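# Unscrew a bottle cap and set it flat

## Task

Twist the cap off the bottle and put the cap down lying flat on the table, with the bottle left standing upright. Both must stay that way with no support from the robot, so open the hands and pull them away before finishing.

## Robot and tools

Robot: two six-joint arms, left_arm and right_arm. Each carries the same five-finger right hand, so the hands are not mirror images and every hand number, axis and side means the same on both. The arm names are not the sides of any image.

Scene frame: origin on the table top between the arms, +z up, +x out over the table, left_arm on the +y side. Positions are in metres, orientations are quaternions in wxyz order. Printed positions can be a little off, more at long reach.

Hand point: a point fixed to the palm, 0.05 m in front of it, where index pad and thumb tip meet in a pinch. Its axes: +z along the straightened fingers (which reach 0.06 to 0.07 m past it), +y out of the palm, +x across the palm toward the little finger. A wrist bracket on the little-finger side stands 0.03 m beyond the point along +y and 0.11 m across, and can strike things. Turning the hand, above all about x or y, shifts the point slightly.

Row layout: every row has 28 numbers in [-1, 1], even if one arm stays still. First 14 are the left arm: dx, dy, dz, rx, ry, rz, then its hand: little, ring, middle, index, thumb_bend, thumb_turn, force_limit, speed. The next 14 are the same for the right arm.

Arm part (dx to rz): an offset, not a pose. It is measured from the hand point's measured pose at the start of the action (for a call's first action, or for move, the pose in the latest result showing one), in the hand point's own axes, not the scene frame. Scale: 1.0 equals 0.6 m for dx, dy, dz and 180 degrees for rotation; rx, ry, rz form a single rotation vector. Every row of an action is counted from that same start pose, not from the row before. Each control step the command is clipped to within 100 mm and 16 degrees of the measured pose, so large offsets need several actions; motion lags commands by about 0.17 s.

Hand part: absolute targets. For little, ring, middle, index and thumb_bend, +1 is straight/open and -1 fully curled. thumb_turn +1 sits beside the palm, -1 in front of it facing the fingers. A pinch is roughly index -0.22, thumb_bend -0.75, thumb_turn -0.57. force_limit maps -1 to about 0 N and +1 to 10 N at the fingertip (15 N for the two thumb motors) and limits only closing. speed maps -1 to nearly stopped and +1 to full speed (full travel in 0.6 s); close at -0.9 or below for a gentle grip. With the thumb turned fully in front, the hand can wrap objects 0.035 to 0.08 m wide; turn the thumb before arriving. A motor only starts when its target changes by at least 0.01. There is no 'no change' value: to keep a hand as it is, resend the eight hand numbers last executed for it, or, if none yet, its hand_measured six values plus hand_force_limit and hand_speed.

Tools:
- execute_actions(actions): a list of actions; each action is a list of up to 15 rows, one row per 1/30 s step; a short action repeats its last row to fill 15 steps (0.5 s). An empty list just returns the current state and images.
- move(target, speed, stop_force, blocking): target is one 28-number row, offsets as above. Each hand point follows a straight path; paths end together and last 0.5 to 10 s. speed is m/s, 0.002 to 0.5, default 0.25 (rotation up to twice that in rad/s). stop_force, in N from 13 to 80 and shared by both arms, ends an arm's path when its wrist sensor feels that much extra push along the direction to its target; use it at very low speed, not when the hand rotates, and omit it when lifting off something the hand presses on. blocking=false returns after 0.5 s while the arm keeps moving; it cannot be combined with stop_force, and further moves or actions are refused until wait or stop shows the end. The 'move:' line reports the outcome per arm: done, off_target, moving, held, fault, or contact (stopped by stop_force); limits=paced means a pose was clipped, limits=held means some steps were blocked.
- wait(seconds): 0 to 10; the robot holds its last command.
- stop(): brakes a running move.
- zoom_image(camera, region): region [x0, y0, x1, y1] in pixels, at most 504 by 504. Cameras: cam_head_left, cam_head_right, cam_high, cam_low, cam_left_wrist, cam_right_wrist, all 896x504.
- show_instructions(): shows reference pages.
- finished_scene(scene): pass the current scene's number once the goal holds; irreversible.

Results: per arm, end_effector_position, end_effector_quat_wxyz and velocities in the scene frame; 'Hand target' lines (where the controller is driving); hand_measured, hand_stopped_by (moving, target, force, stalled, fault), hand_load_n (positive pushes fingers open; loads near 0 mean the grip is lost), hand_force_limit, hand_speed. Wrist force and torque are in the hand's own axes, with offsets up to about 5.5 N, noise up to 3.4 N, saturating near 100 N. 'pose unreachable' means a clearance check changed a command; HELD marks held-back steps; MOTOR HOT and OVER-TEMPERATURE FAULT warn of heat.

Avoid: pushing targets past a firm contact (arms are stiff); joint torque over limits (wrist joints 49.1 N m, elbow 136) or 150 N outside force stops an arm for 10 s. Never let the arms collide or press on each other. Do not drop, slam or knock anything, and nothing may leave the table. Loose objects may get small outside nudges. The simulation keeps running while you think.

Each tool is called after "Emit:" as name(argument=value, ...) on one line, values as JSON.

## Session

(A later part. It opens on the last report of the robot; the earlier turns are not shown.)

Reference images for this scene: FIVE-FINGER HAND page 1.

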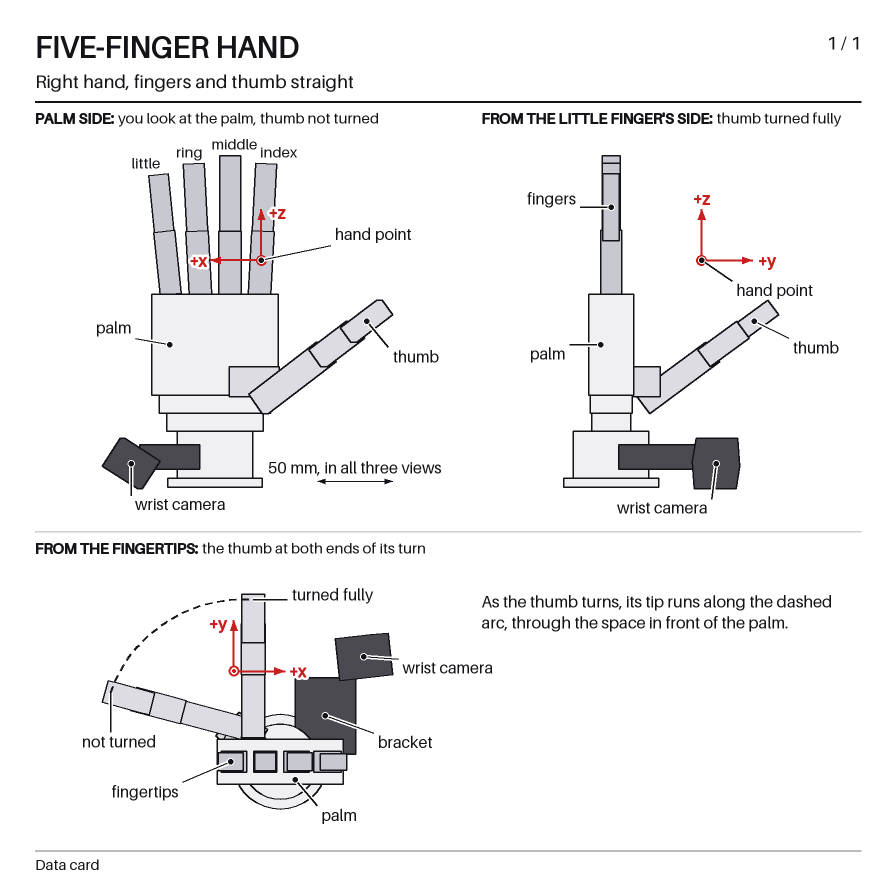

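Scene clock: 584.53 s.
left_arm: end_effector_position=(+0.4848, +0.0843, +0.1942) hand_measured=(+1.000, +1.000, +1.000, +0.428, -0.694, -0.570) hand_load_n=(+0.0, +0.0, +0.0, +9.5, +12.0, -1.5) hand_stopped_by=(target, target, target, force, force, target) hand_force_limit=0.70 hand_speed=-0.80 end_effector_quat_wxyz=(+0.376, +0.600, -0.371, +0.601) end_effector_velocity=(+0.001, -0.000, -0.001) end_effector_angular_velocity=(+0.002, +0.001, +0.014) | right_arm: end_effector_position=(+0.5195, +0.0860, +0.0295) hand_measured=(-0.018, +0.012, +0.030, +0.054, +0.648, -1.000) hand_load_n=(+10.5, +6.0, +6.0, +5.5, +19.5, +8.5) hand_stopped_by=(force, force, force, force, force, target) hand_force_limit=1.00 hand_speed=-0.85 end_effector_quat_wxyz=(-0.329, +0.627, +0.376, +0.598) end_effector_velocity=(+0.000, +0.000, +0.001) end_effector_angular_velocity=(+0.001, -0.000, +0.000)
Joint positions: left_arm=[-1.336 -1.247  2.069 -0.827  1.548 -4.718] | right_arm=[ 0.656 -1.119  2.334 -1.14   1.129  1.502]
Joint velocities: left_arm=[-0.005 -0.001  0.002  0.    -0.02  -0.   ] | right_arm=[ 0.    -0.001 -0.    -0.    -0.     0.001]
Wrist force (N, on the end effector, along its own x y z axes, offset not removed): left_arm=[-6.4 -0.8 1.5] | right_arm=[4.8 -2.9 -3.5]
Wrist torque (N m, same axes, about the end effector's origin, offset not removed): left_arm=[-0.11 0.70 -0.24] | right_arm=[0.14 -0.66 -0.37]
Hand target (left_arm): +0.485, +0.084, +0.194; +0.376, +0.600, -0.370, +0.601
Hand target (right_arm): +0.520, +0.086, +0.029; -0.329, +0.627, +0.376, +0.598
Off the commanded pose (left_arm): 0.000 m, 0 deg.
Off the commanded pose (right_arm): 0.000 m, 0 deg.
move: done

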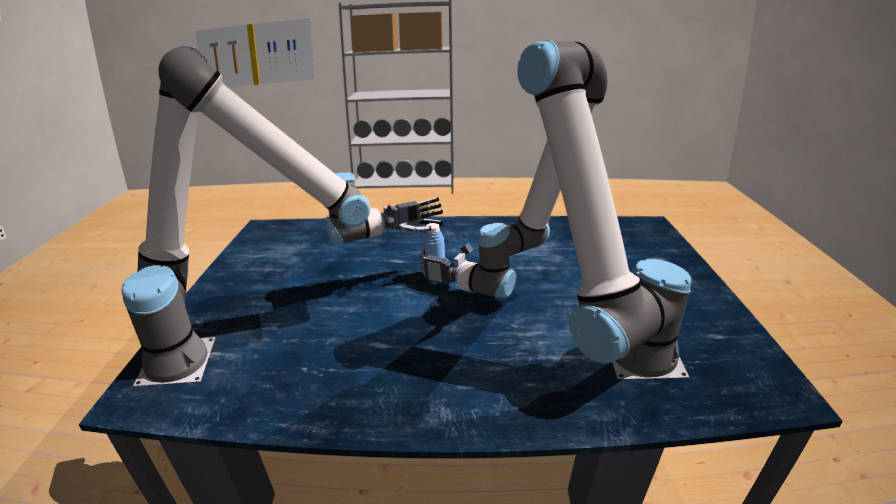

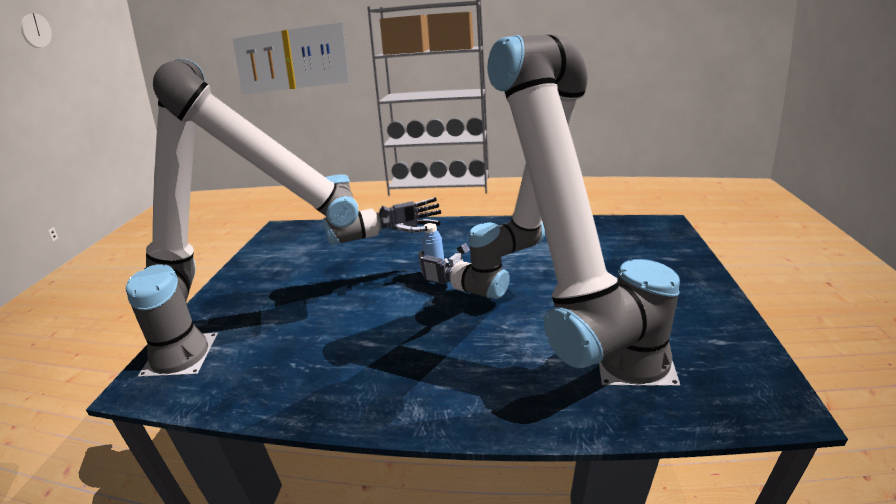

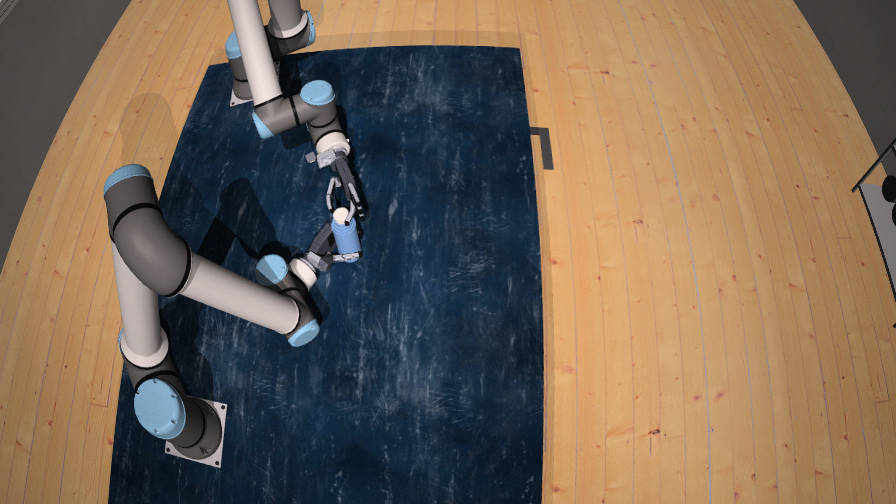

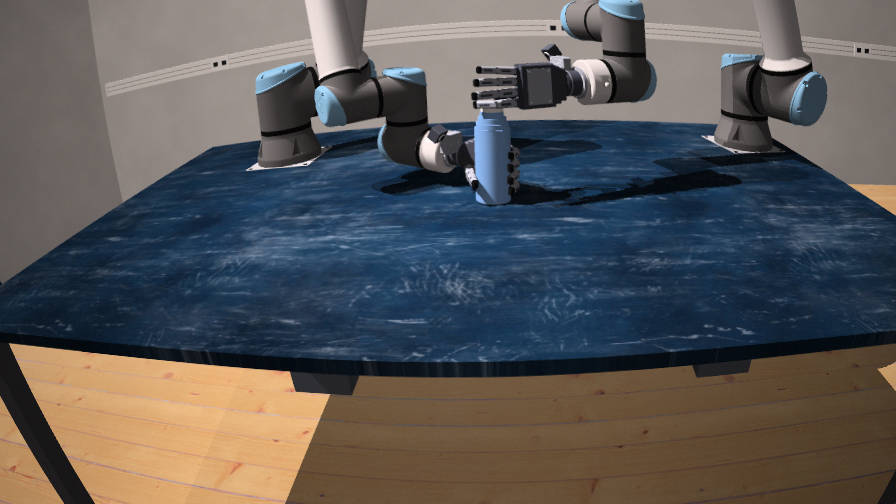

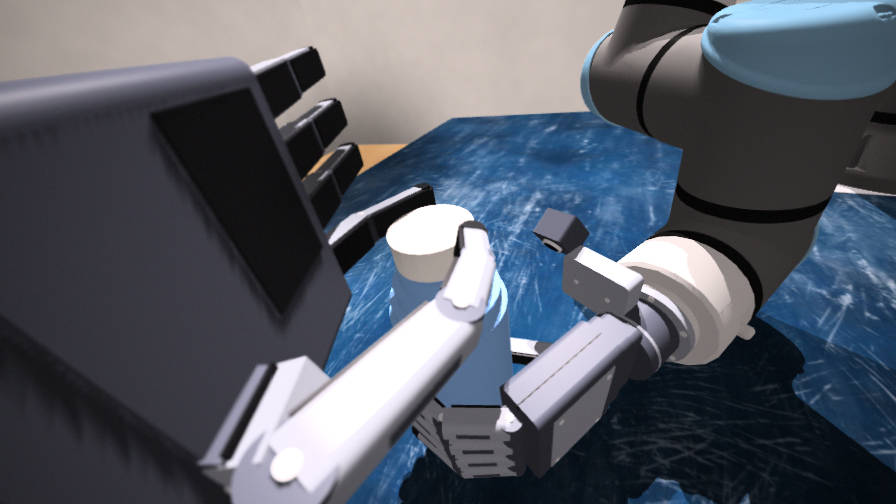

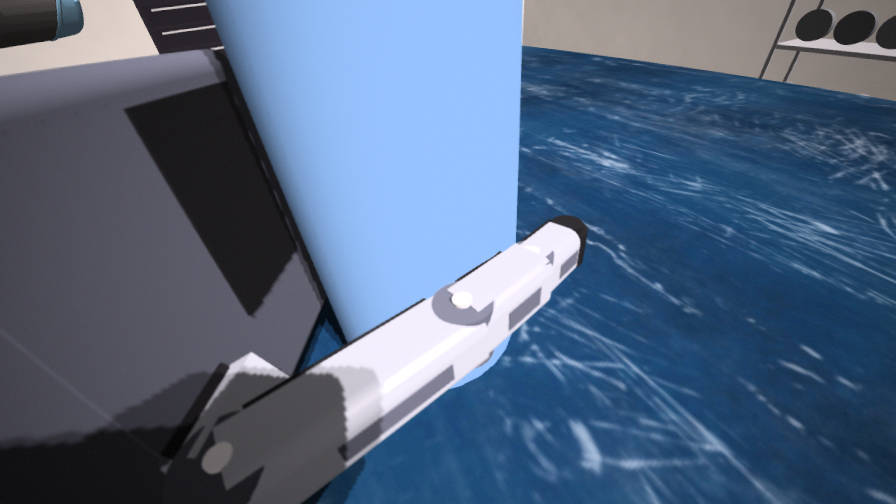

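Emit:
move(target=[0.001,0.0103,0.0173,0.189,0,0,1,1,1,-0.55,-0.9,-0.57,0.7,-0.8, 0,0,0,0,0,0,-0.95,-0.95,-0.95,-0.95,-0.3,-1,1,-0.85], speed=0.5)

Emit:
move(target=[0,0,0,0,0,0,1,1,1,0.62,-0.4,-0.57,1,1, 0,0,0,0,0,0,-0.95,-0.95,-0.95,-0.95,-0.3,-1,1,-0.85])

Emit:
move(target=[0,-0.0378,-0.0055,-0.378,0,0,1,1,1,0.62,-0.4,-0.57,1,1, 0,0,0,0,0,0,-0.95,-0.95,-0.95,-0.95,-0.3,-1,1,-0.85], speed=0.5)

Scene clock: 598.43 s.
left_arm: end_effector_position=(+0.4834, +0.0724, +0.1947) hand_measured=(+1.000, +1.000, +1.000, +0.428, -0.694, -0.570) hand_load_n=(+0.0, +0.0, +0.0, +8.5, +12.0, -3.0) hand_stopped_by=(target, target, target, force, force, target) hand_force_limit=0.70 hand_speed=-0.80 end_effector_quat_wxyz=(+0.185, +0.683, -0.179, +0.683) end_effector_velocity=(+0.000, -0.000, -0.000) end_effector_angular_velocity=(+0.002, -0.000, +0.011) | right_arm: end_effector_position=(+0.5196, +0.0860, +0.0295) hand_measured=(-0.018, +0.012, +0.030, +0.054, +0.648, -1.000) hand_load_n=(+6.5, +3.0, +5.0, +6.0, +15.0, +5.0) hand_stopped_by=(force, force, force, force, force, target) hand_force_limit=1.00 hand_speed=-0.85 end_effector_quat_wxyz=(-0.329, +0.627, +0.376, +0.598) end_effector_velocity=(+0.000, +0.000, +0.001) end_effector_angular_velocity=(+0.000, -0.002, -0.000)
Joint positions: left_arm=[-1.611 -1.248  2.067 -0.822  0.681 -4.718] | right_arm=[ 0.656 -1.119  2.334 -1.14   1.129  1.502]
Joint velocities: left_arm=[-0.003  0.002 -0.004  0.002 -0.014  0.001] | right_arm=[-0.    -0.001 -0.    -0.     0.    -0.001]
Wrist force (N, on the end effector, along its own x y z axes, offset not removed): left_arm=[-3.3 1.7 -2.8] | right_arm=[3.0 0.2 4.0]
Wrist torque (N m, same axes, about the end effector's origin, offset not removed): left_arm=[0.03 -0.26 -0.10] | right_arm=[-0.31 -0.10 -0.06]
Hand target (left_arm): +0.484, +0.072, +0.195; +0.184, +0.684, -0.178, +0.683
Hand target (right_arm): +0.520, +0.086, +0.029; -0.329, +0.627, +0.376, +0.598
Off the commanded pose (left_arm): 0.000 m, 0 deg.
Off the commanded pose (right_arm): 0.000 m, 0 deg.
move: done

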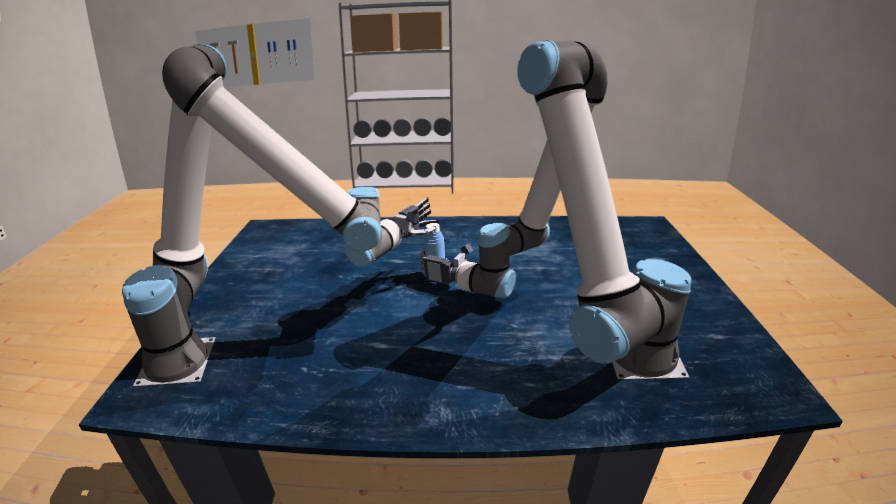

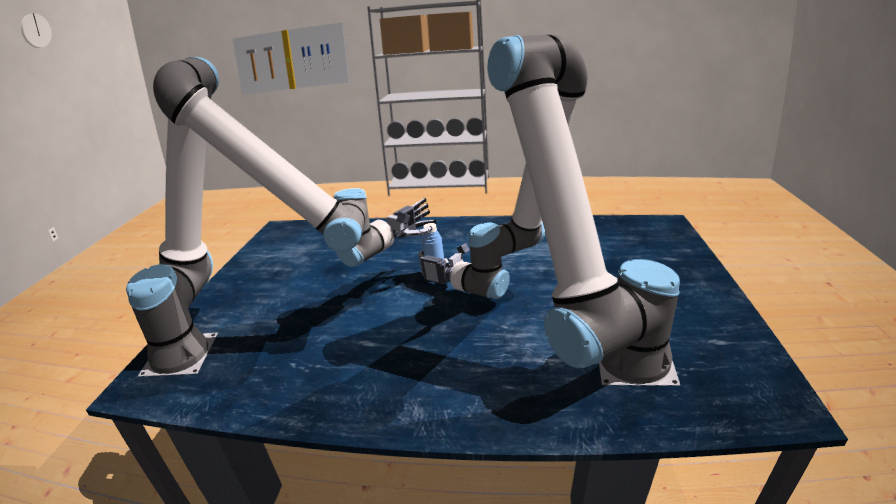

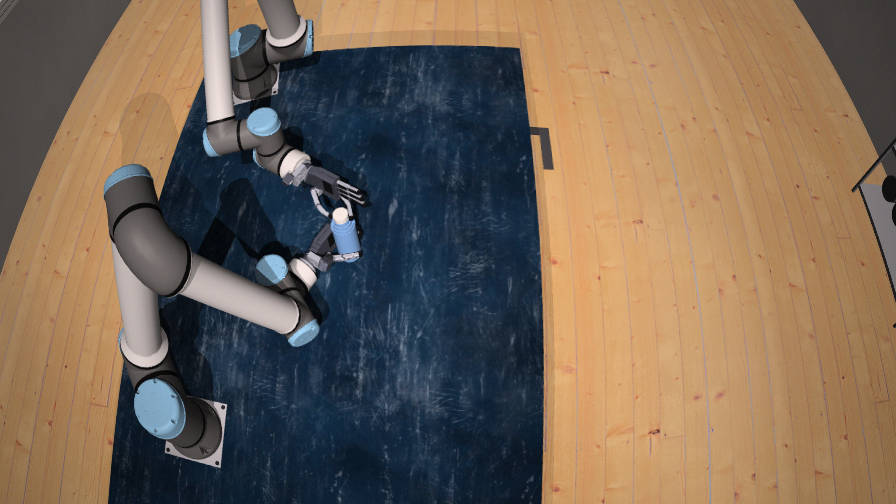

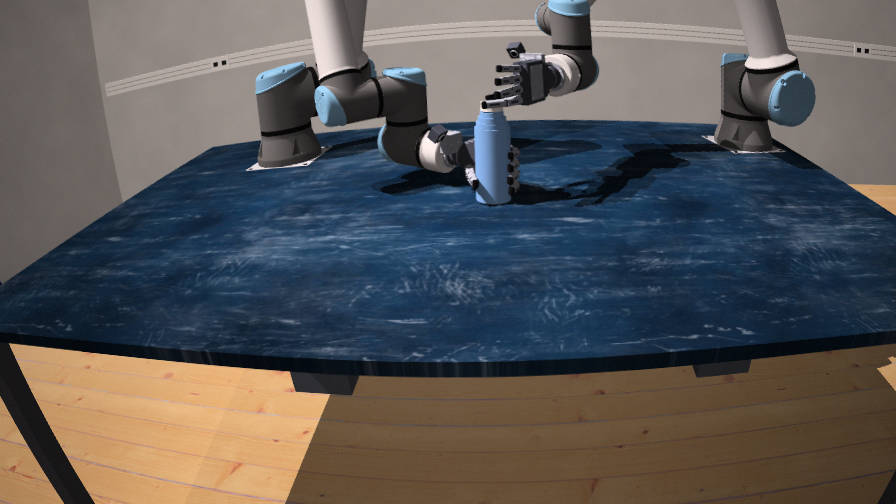

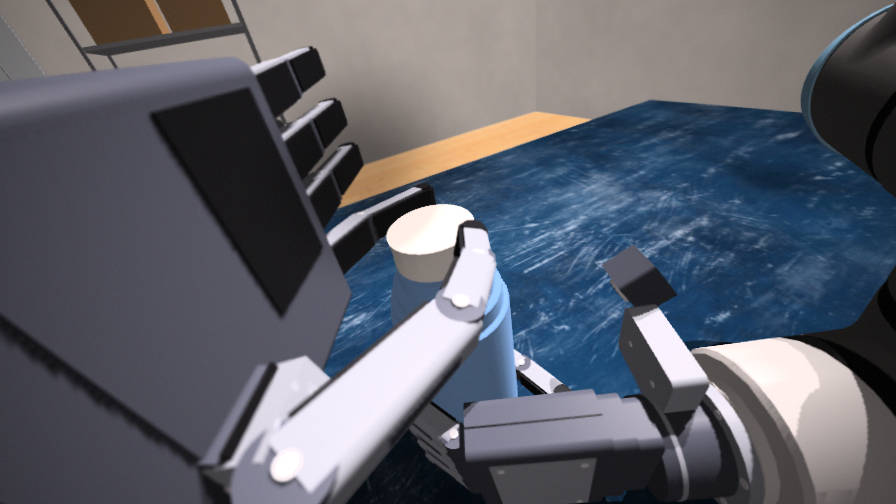

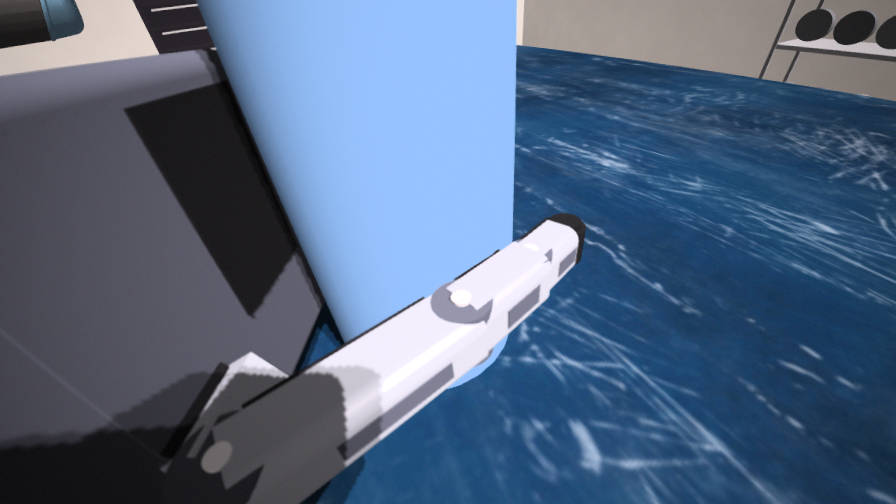

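Scene clock: 598.93 s.
left_arm: end_effector_position=(+0.4834, +0.0723, +0.1947) hand_measured=(+1.000, +1.000, +1.000, +0.620, -0.400, -0.570) hand_load_n=(+0.0, +0.0, +0.0, +0.0, +0.0, +0.0) hand_stopped_by=(target, target, target, target, target, target) hand_force_limit=1.00 hand_speed=1.00 end_effector_quat_wxyz=(+0.185, +0.683, -0.179, +0.683) end_effector_velocity=(+0.001, +0.002, -0.001) end_effector_angular_velocity=(+0.002, +0.001, +0.000) | right_arm: end_effector_position=(+0.5196, +0.0860, +0.0295) hand_measured=(-0.018, +0.012, +0.030, +0.054, +0.648, -1.000) hand_load_n=(+6.0, +2.5, +4.5, +6.0, +14.0, +6.5) hand_stopped_by=(force, force, force, force, force, target) hand_force_limit=1.00 hand_speed=-0.85 end_effector_quat_wxyz=(-0.329, +0.627, +0.376, +0.598) end_effector_velocity=(+0.002, +0.002, +0.003) end_effector_angular_velocity=(+0.003, -0.004, +0.001)
Joint positions: left_arm=[-1.611 -1.248  2.067 -0.822  0.681 -4.718] | right_arm=[ 0.656 -1.119  2.334 -1.14   1.129  1.502]
Joint velocities: left_arm=[ 0.001 -0.     0.002  0.002  0.001 -0.   ] | right_arm=[ 0.    -0.002 -0.003  0.    -0.001 -0.   ]
Wrist force (N, on the end effector, along its own x y z axes, offset not removed): left_arm=[-2.2 0.2 1.8] | right_arm=[2.5 1.2 5.6]
Wrist torque (N m, same axes, about the end effector's origin, offset not removed): left_arm=[0.13 0.18 -0.21] | right_arm=[-0.38 -0.77 0.00]
Hand target (left_arm): +0.483, +0.072, +0.195; +0.185, +0.683, -0.179, +0.683
Hand target (right_arm): +0.520, +0.086, +0.029; -0.329, +0.627, +0.376, +0.598
Off the commanded pose (left_arm): 0.000 m, 0 deg.
Off the commanded pose (right_arm): 0.000 m, 0 deg.
move: done

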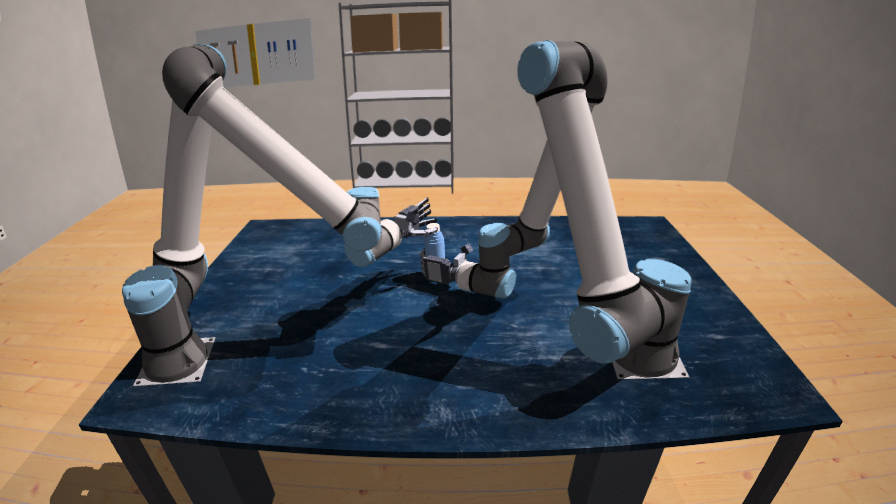

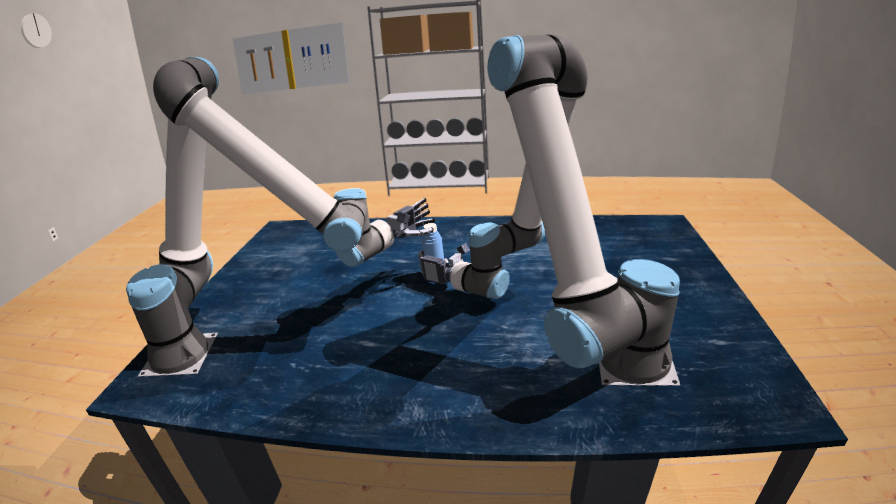

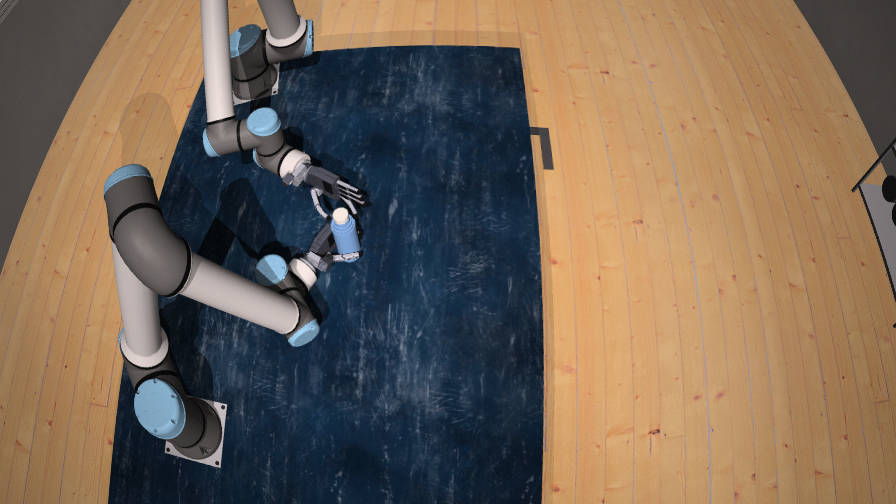

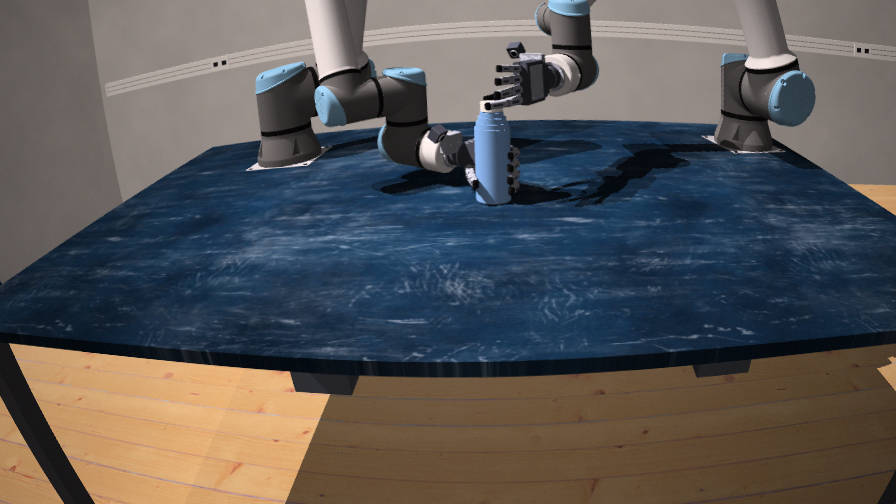

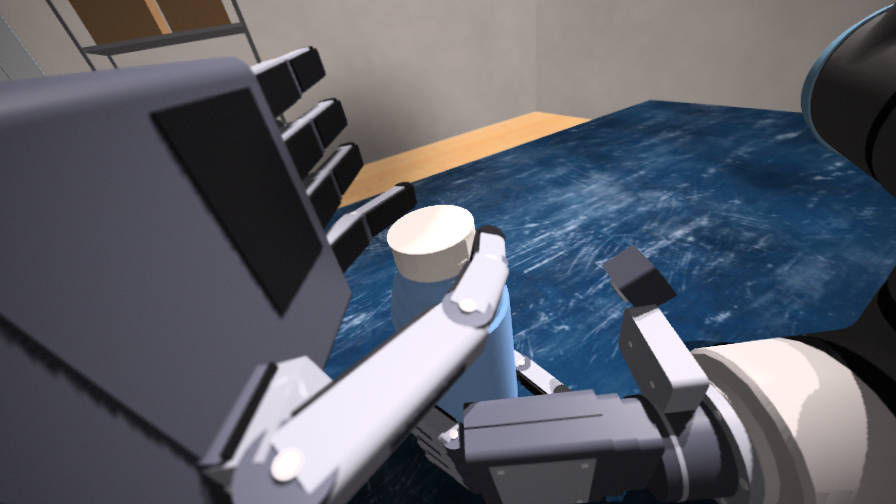

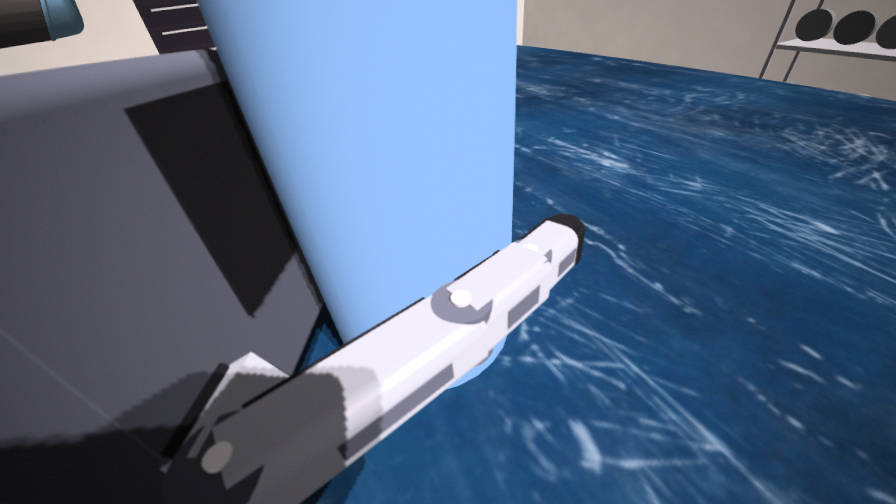

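Scene clock: 600.83 s.
left_arm: end_effector_position=(+0.4923, +0.0935, +0.1944) hand_measured=(+1.000, +1.000, +1.000, +0.620, -0.400, -0.570) hand_load_n=(+0.0, +0.0, +0.0, +0.0, +0.0, +0.0) hand_stopped_by=(target, target, target, target, target, target) hand_force_limit=1.00 hand_speed=1.00 end_effector_quat_wxyz=(+0.535, +0.464, -0.531, +0.466) end_effector_velocity=(+0.000, -0.001, +0.000) end_effector_angular_velocity=(-0.000, -0.003, -0.011) | right_arm: end_effector_position=(+0.5196, +0.0860, +0.0295) hand_measured=(-0.018, +0.012, +0.030, +0.054, +0.648, -1.000) hand_load_n=(+6.0, +2.5, +4.5, +6.0, +14.0, +6.5) hand_stopped_by=(force, force, force, force, force, target) hand_force_limit=1.00 hand_speed=-0.85 end_effector_quat_wxyz=(-0.329, +0.627, +0.376, +0.598) end_effector_velocity=(+0.000, +0.000, -0.000) end_effector_angular_velocity=(+0.000, -0.000, -0.000)
Joint positions: left_arm=[-1.115 -1.09   1.818 -0.738  2.363 -4.721] | right_arm=[ 0.656 -1.119  2.334 -1.14   1.129  1.502]
Joint velocities: left_arm=[ 0.001  0.004 -0.008  0.004  0.012  0.003] | right_arm=[ 0.     0.001 -0.001 -0.     0.     0.   ]
Wrist force (N, on the end effector, along its own x y z axes, offset not removed): left_arm=[-1.4 0.5 -0.6] | right_arm=[-0.4 -1.1 0.1]
Wrist torque (N m, same axes, about the end effector's origin, offset not removed): left_arm=[0.24 0.07 0.26] | right_arm=[-0.24 -0.12 -0.15]
Hand target (left_arm): +0.492, +0.093, +0.194; +0.535, +0.464, -0.531, +0.466
Hand target (right_arm): +0.520, +0.086, +0.029; -0.329, +0.627, +0.376, +0.598
Off the commanded pose (left_arm): 0.000 m, 0 deg.
Off the commanded pose (right_arm): 0.000 m, 0 deg.
move: done

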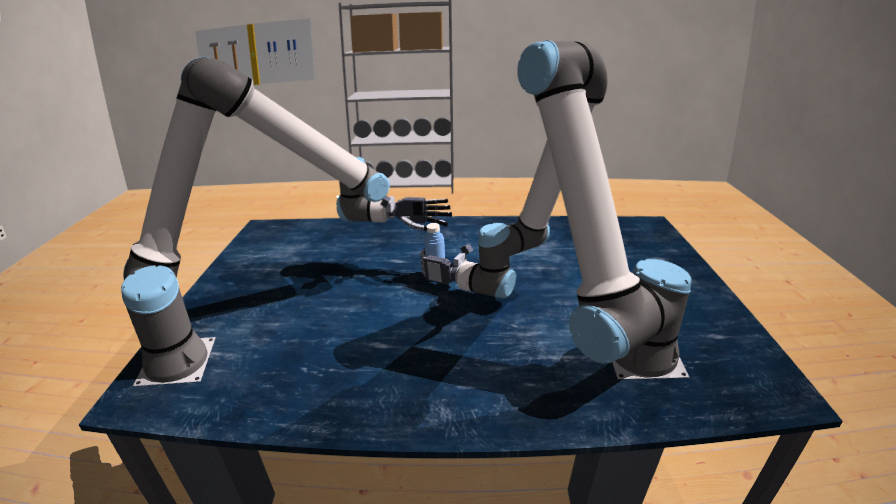

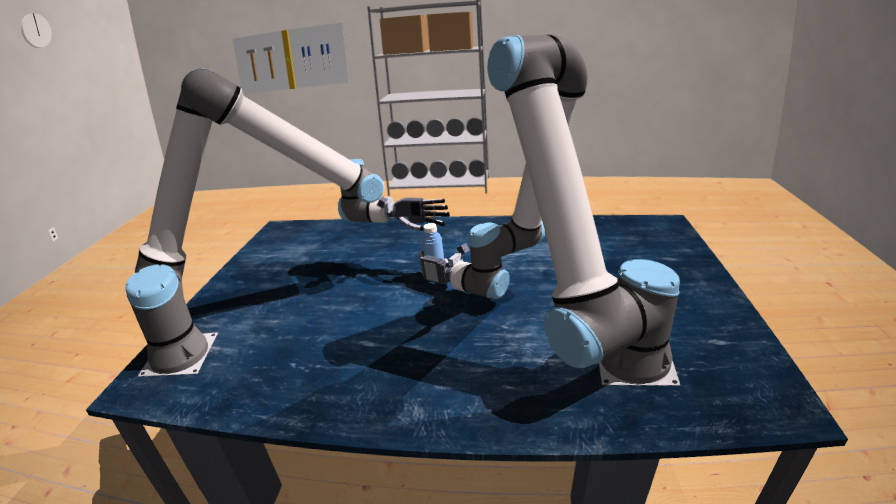

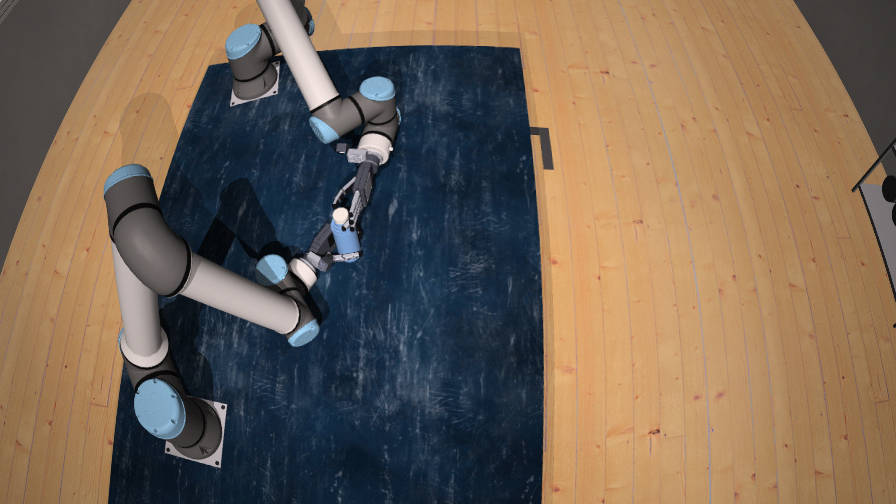

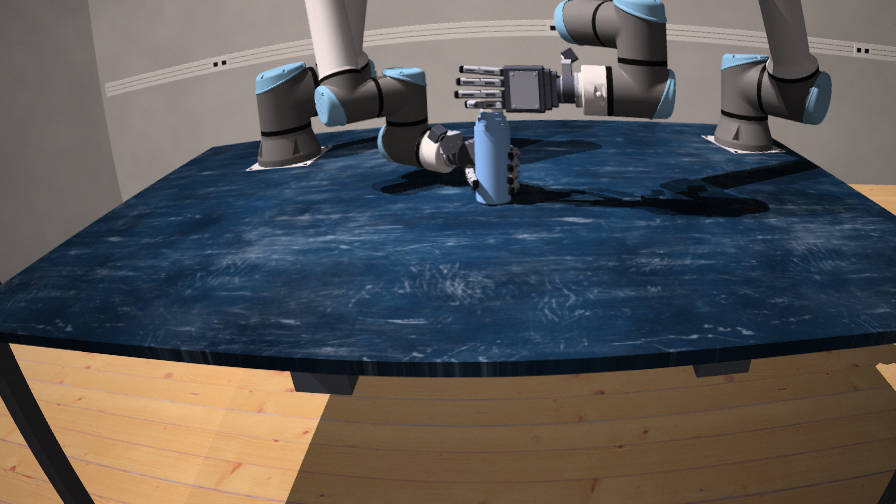

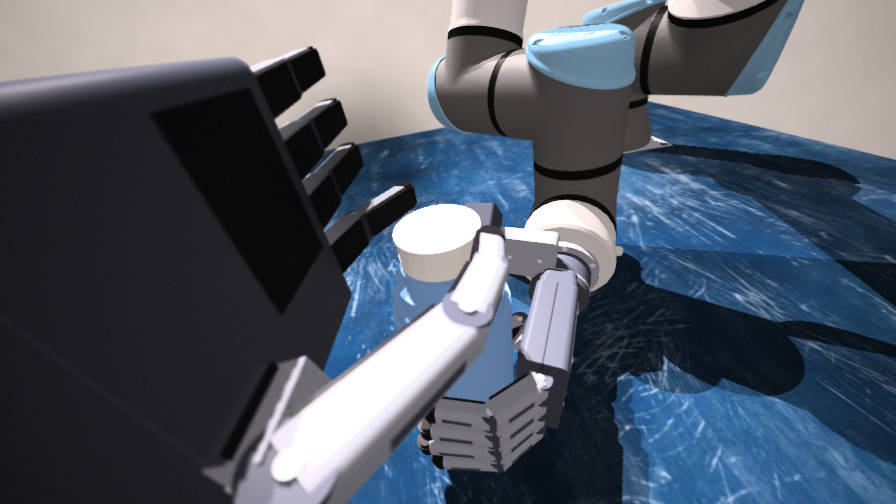

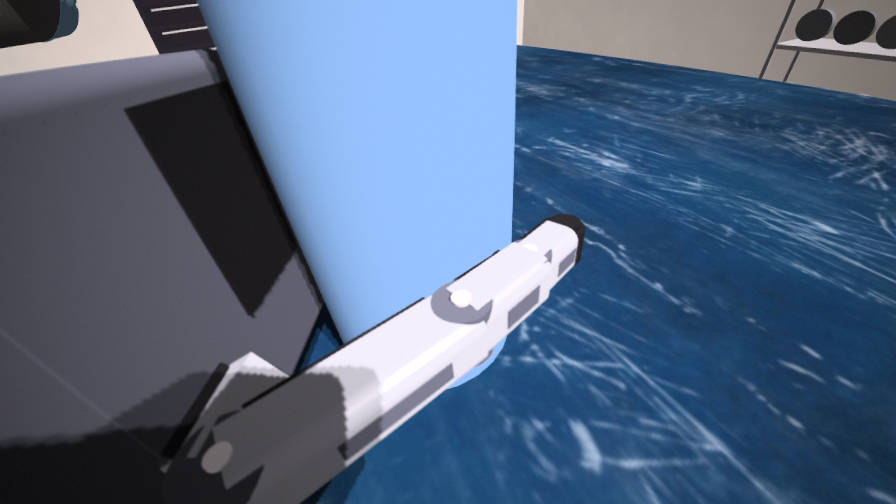

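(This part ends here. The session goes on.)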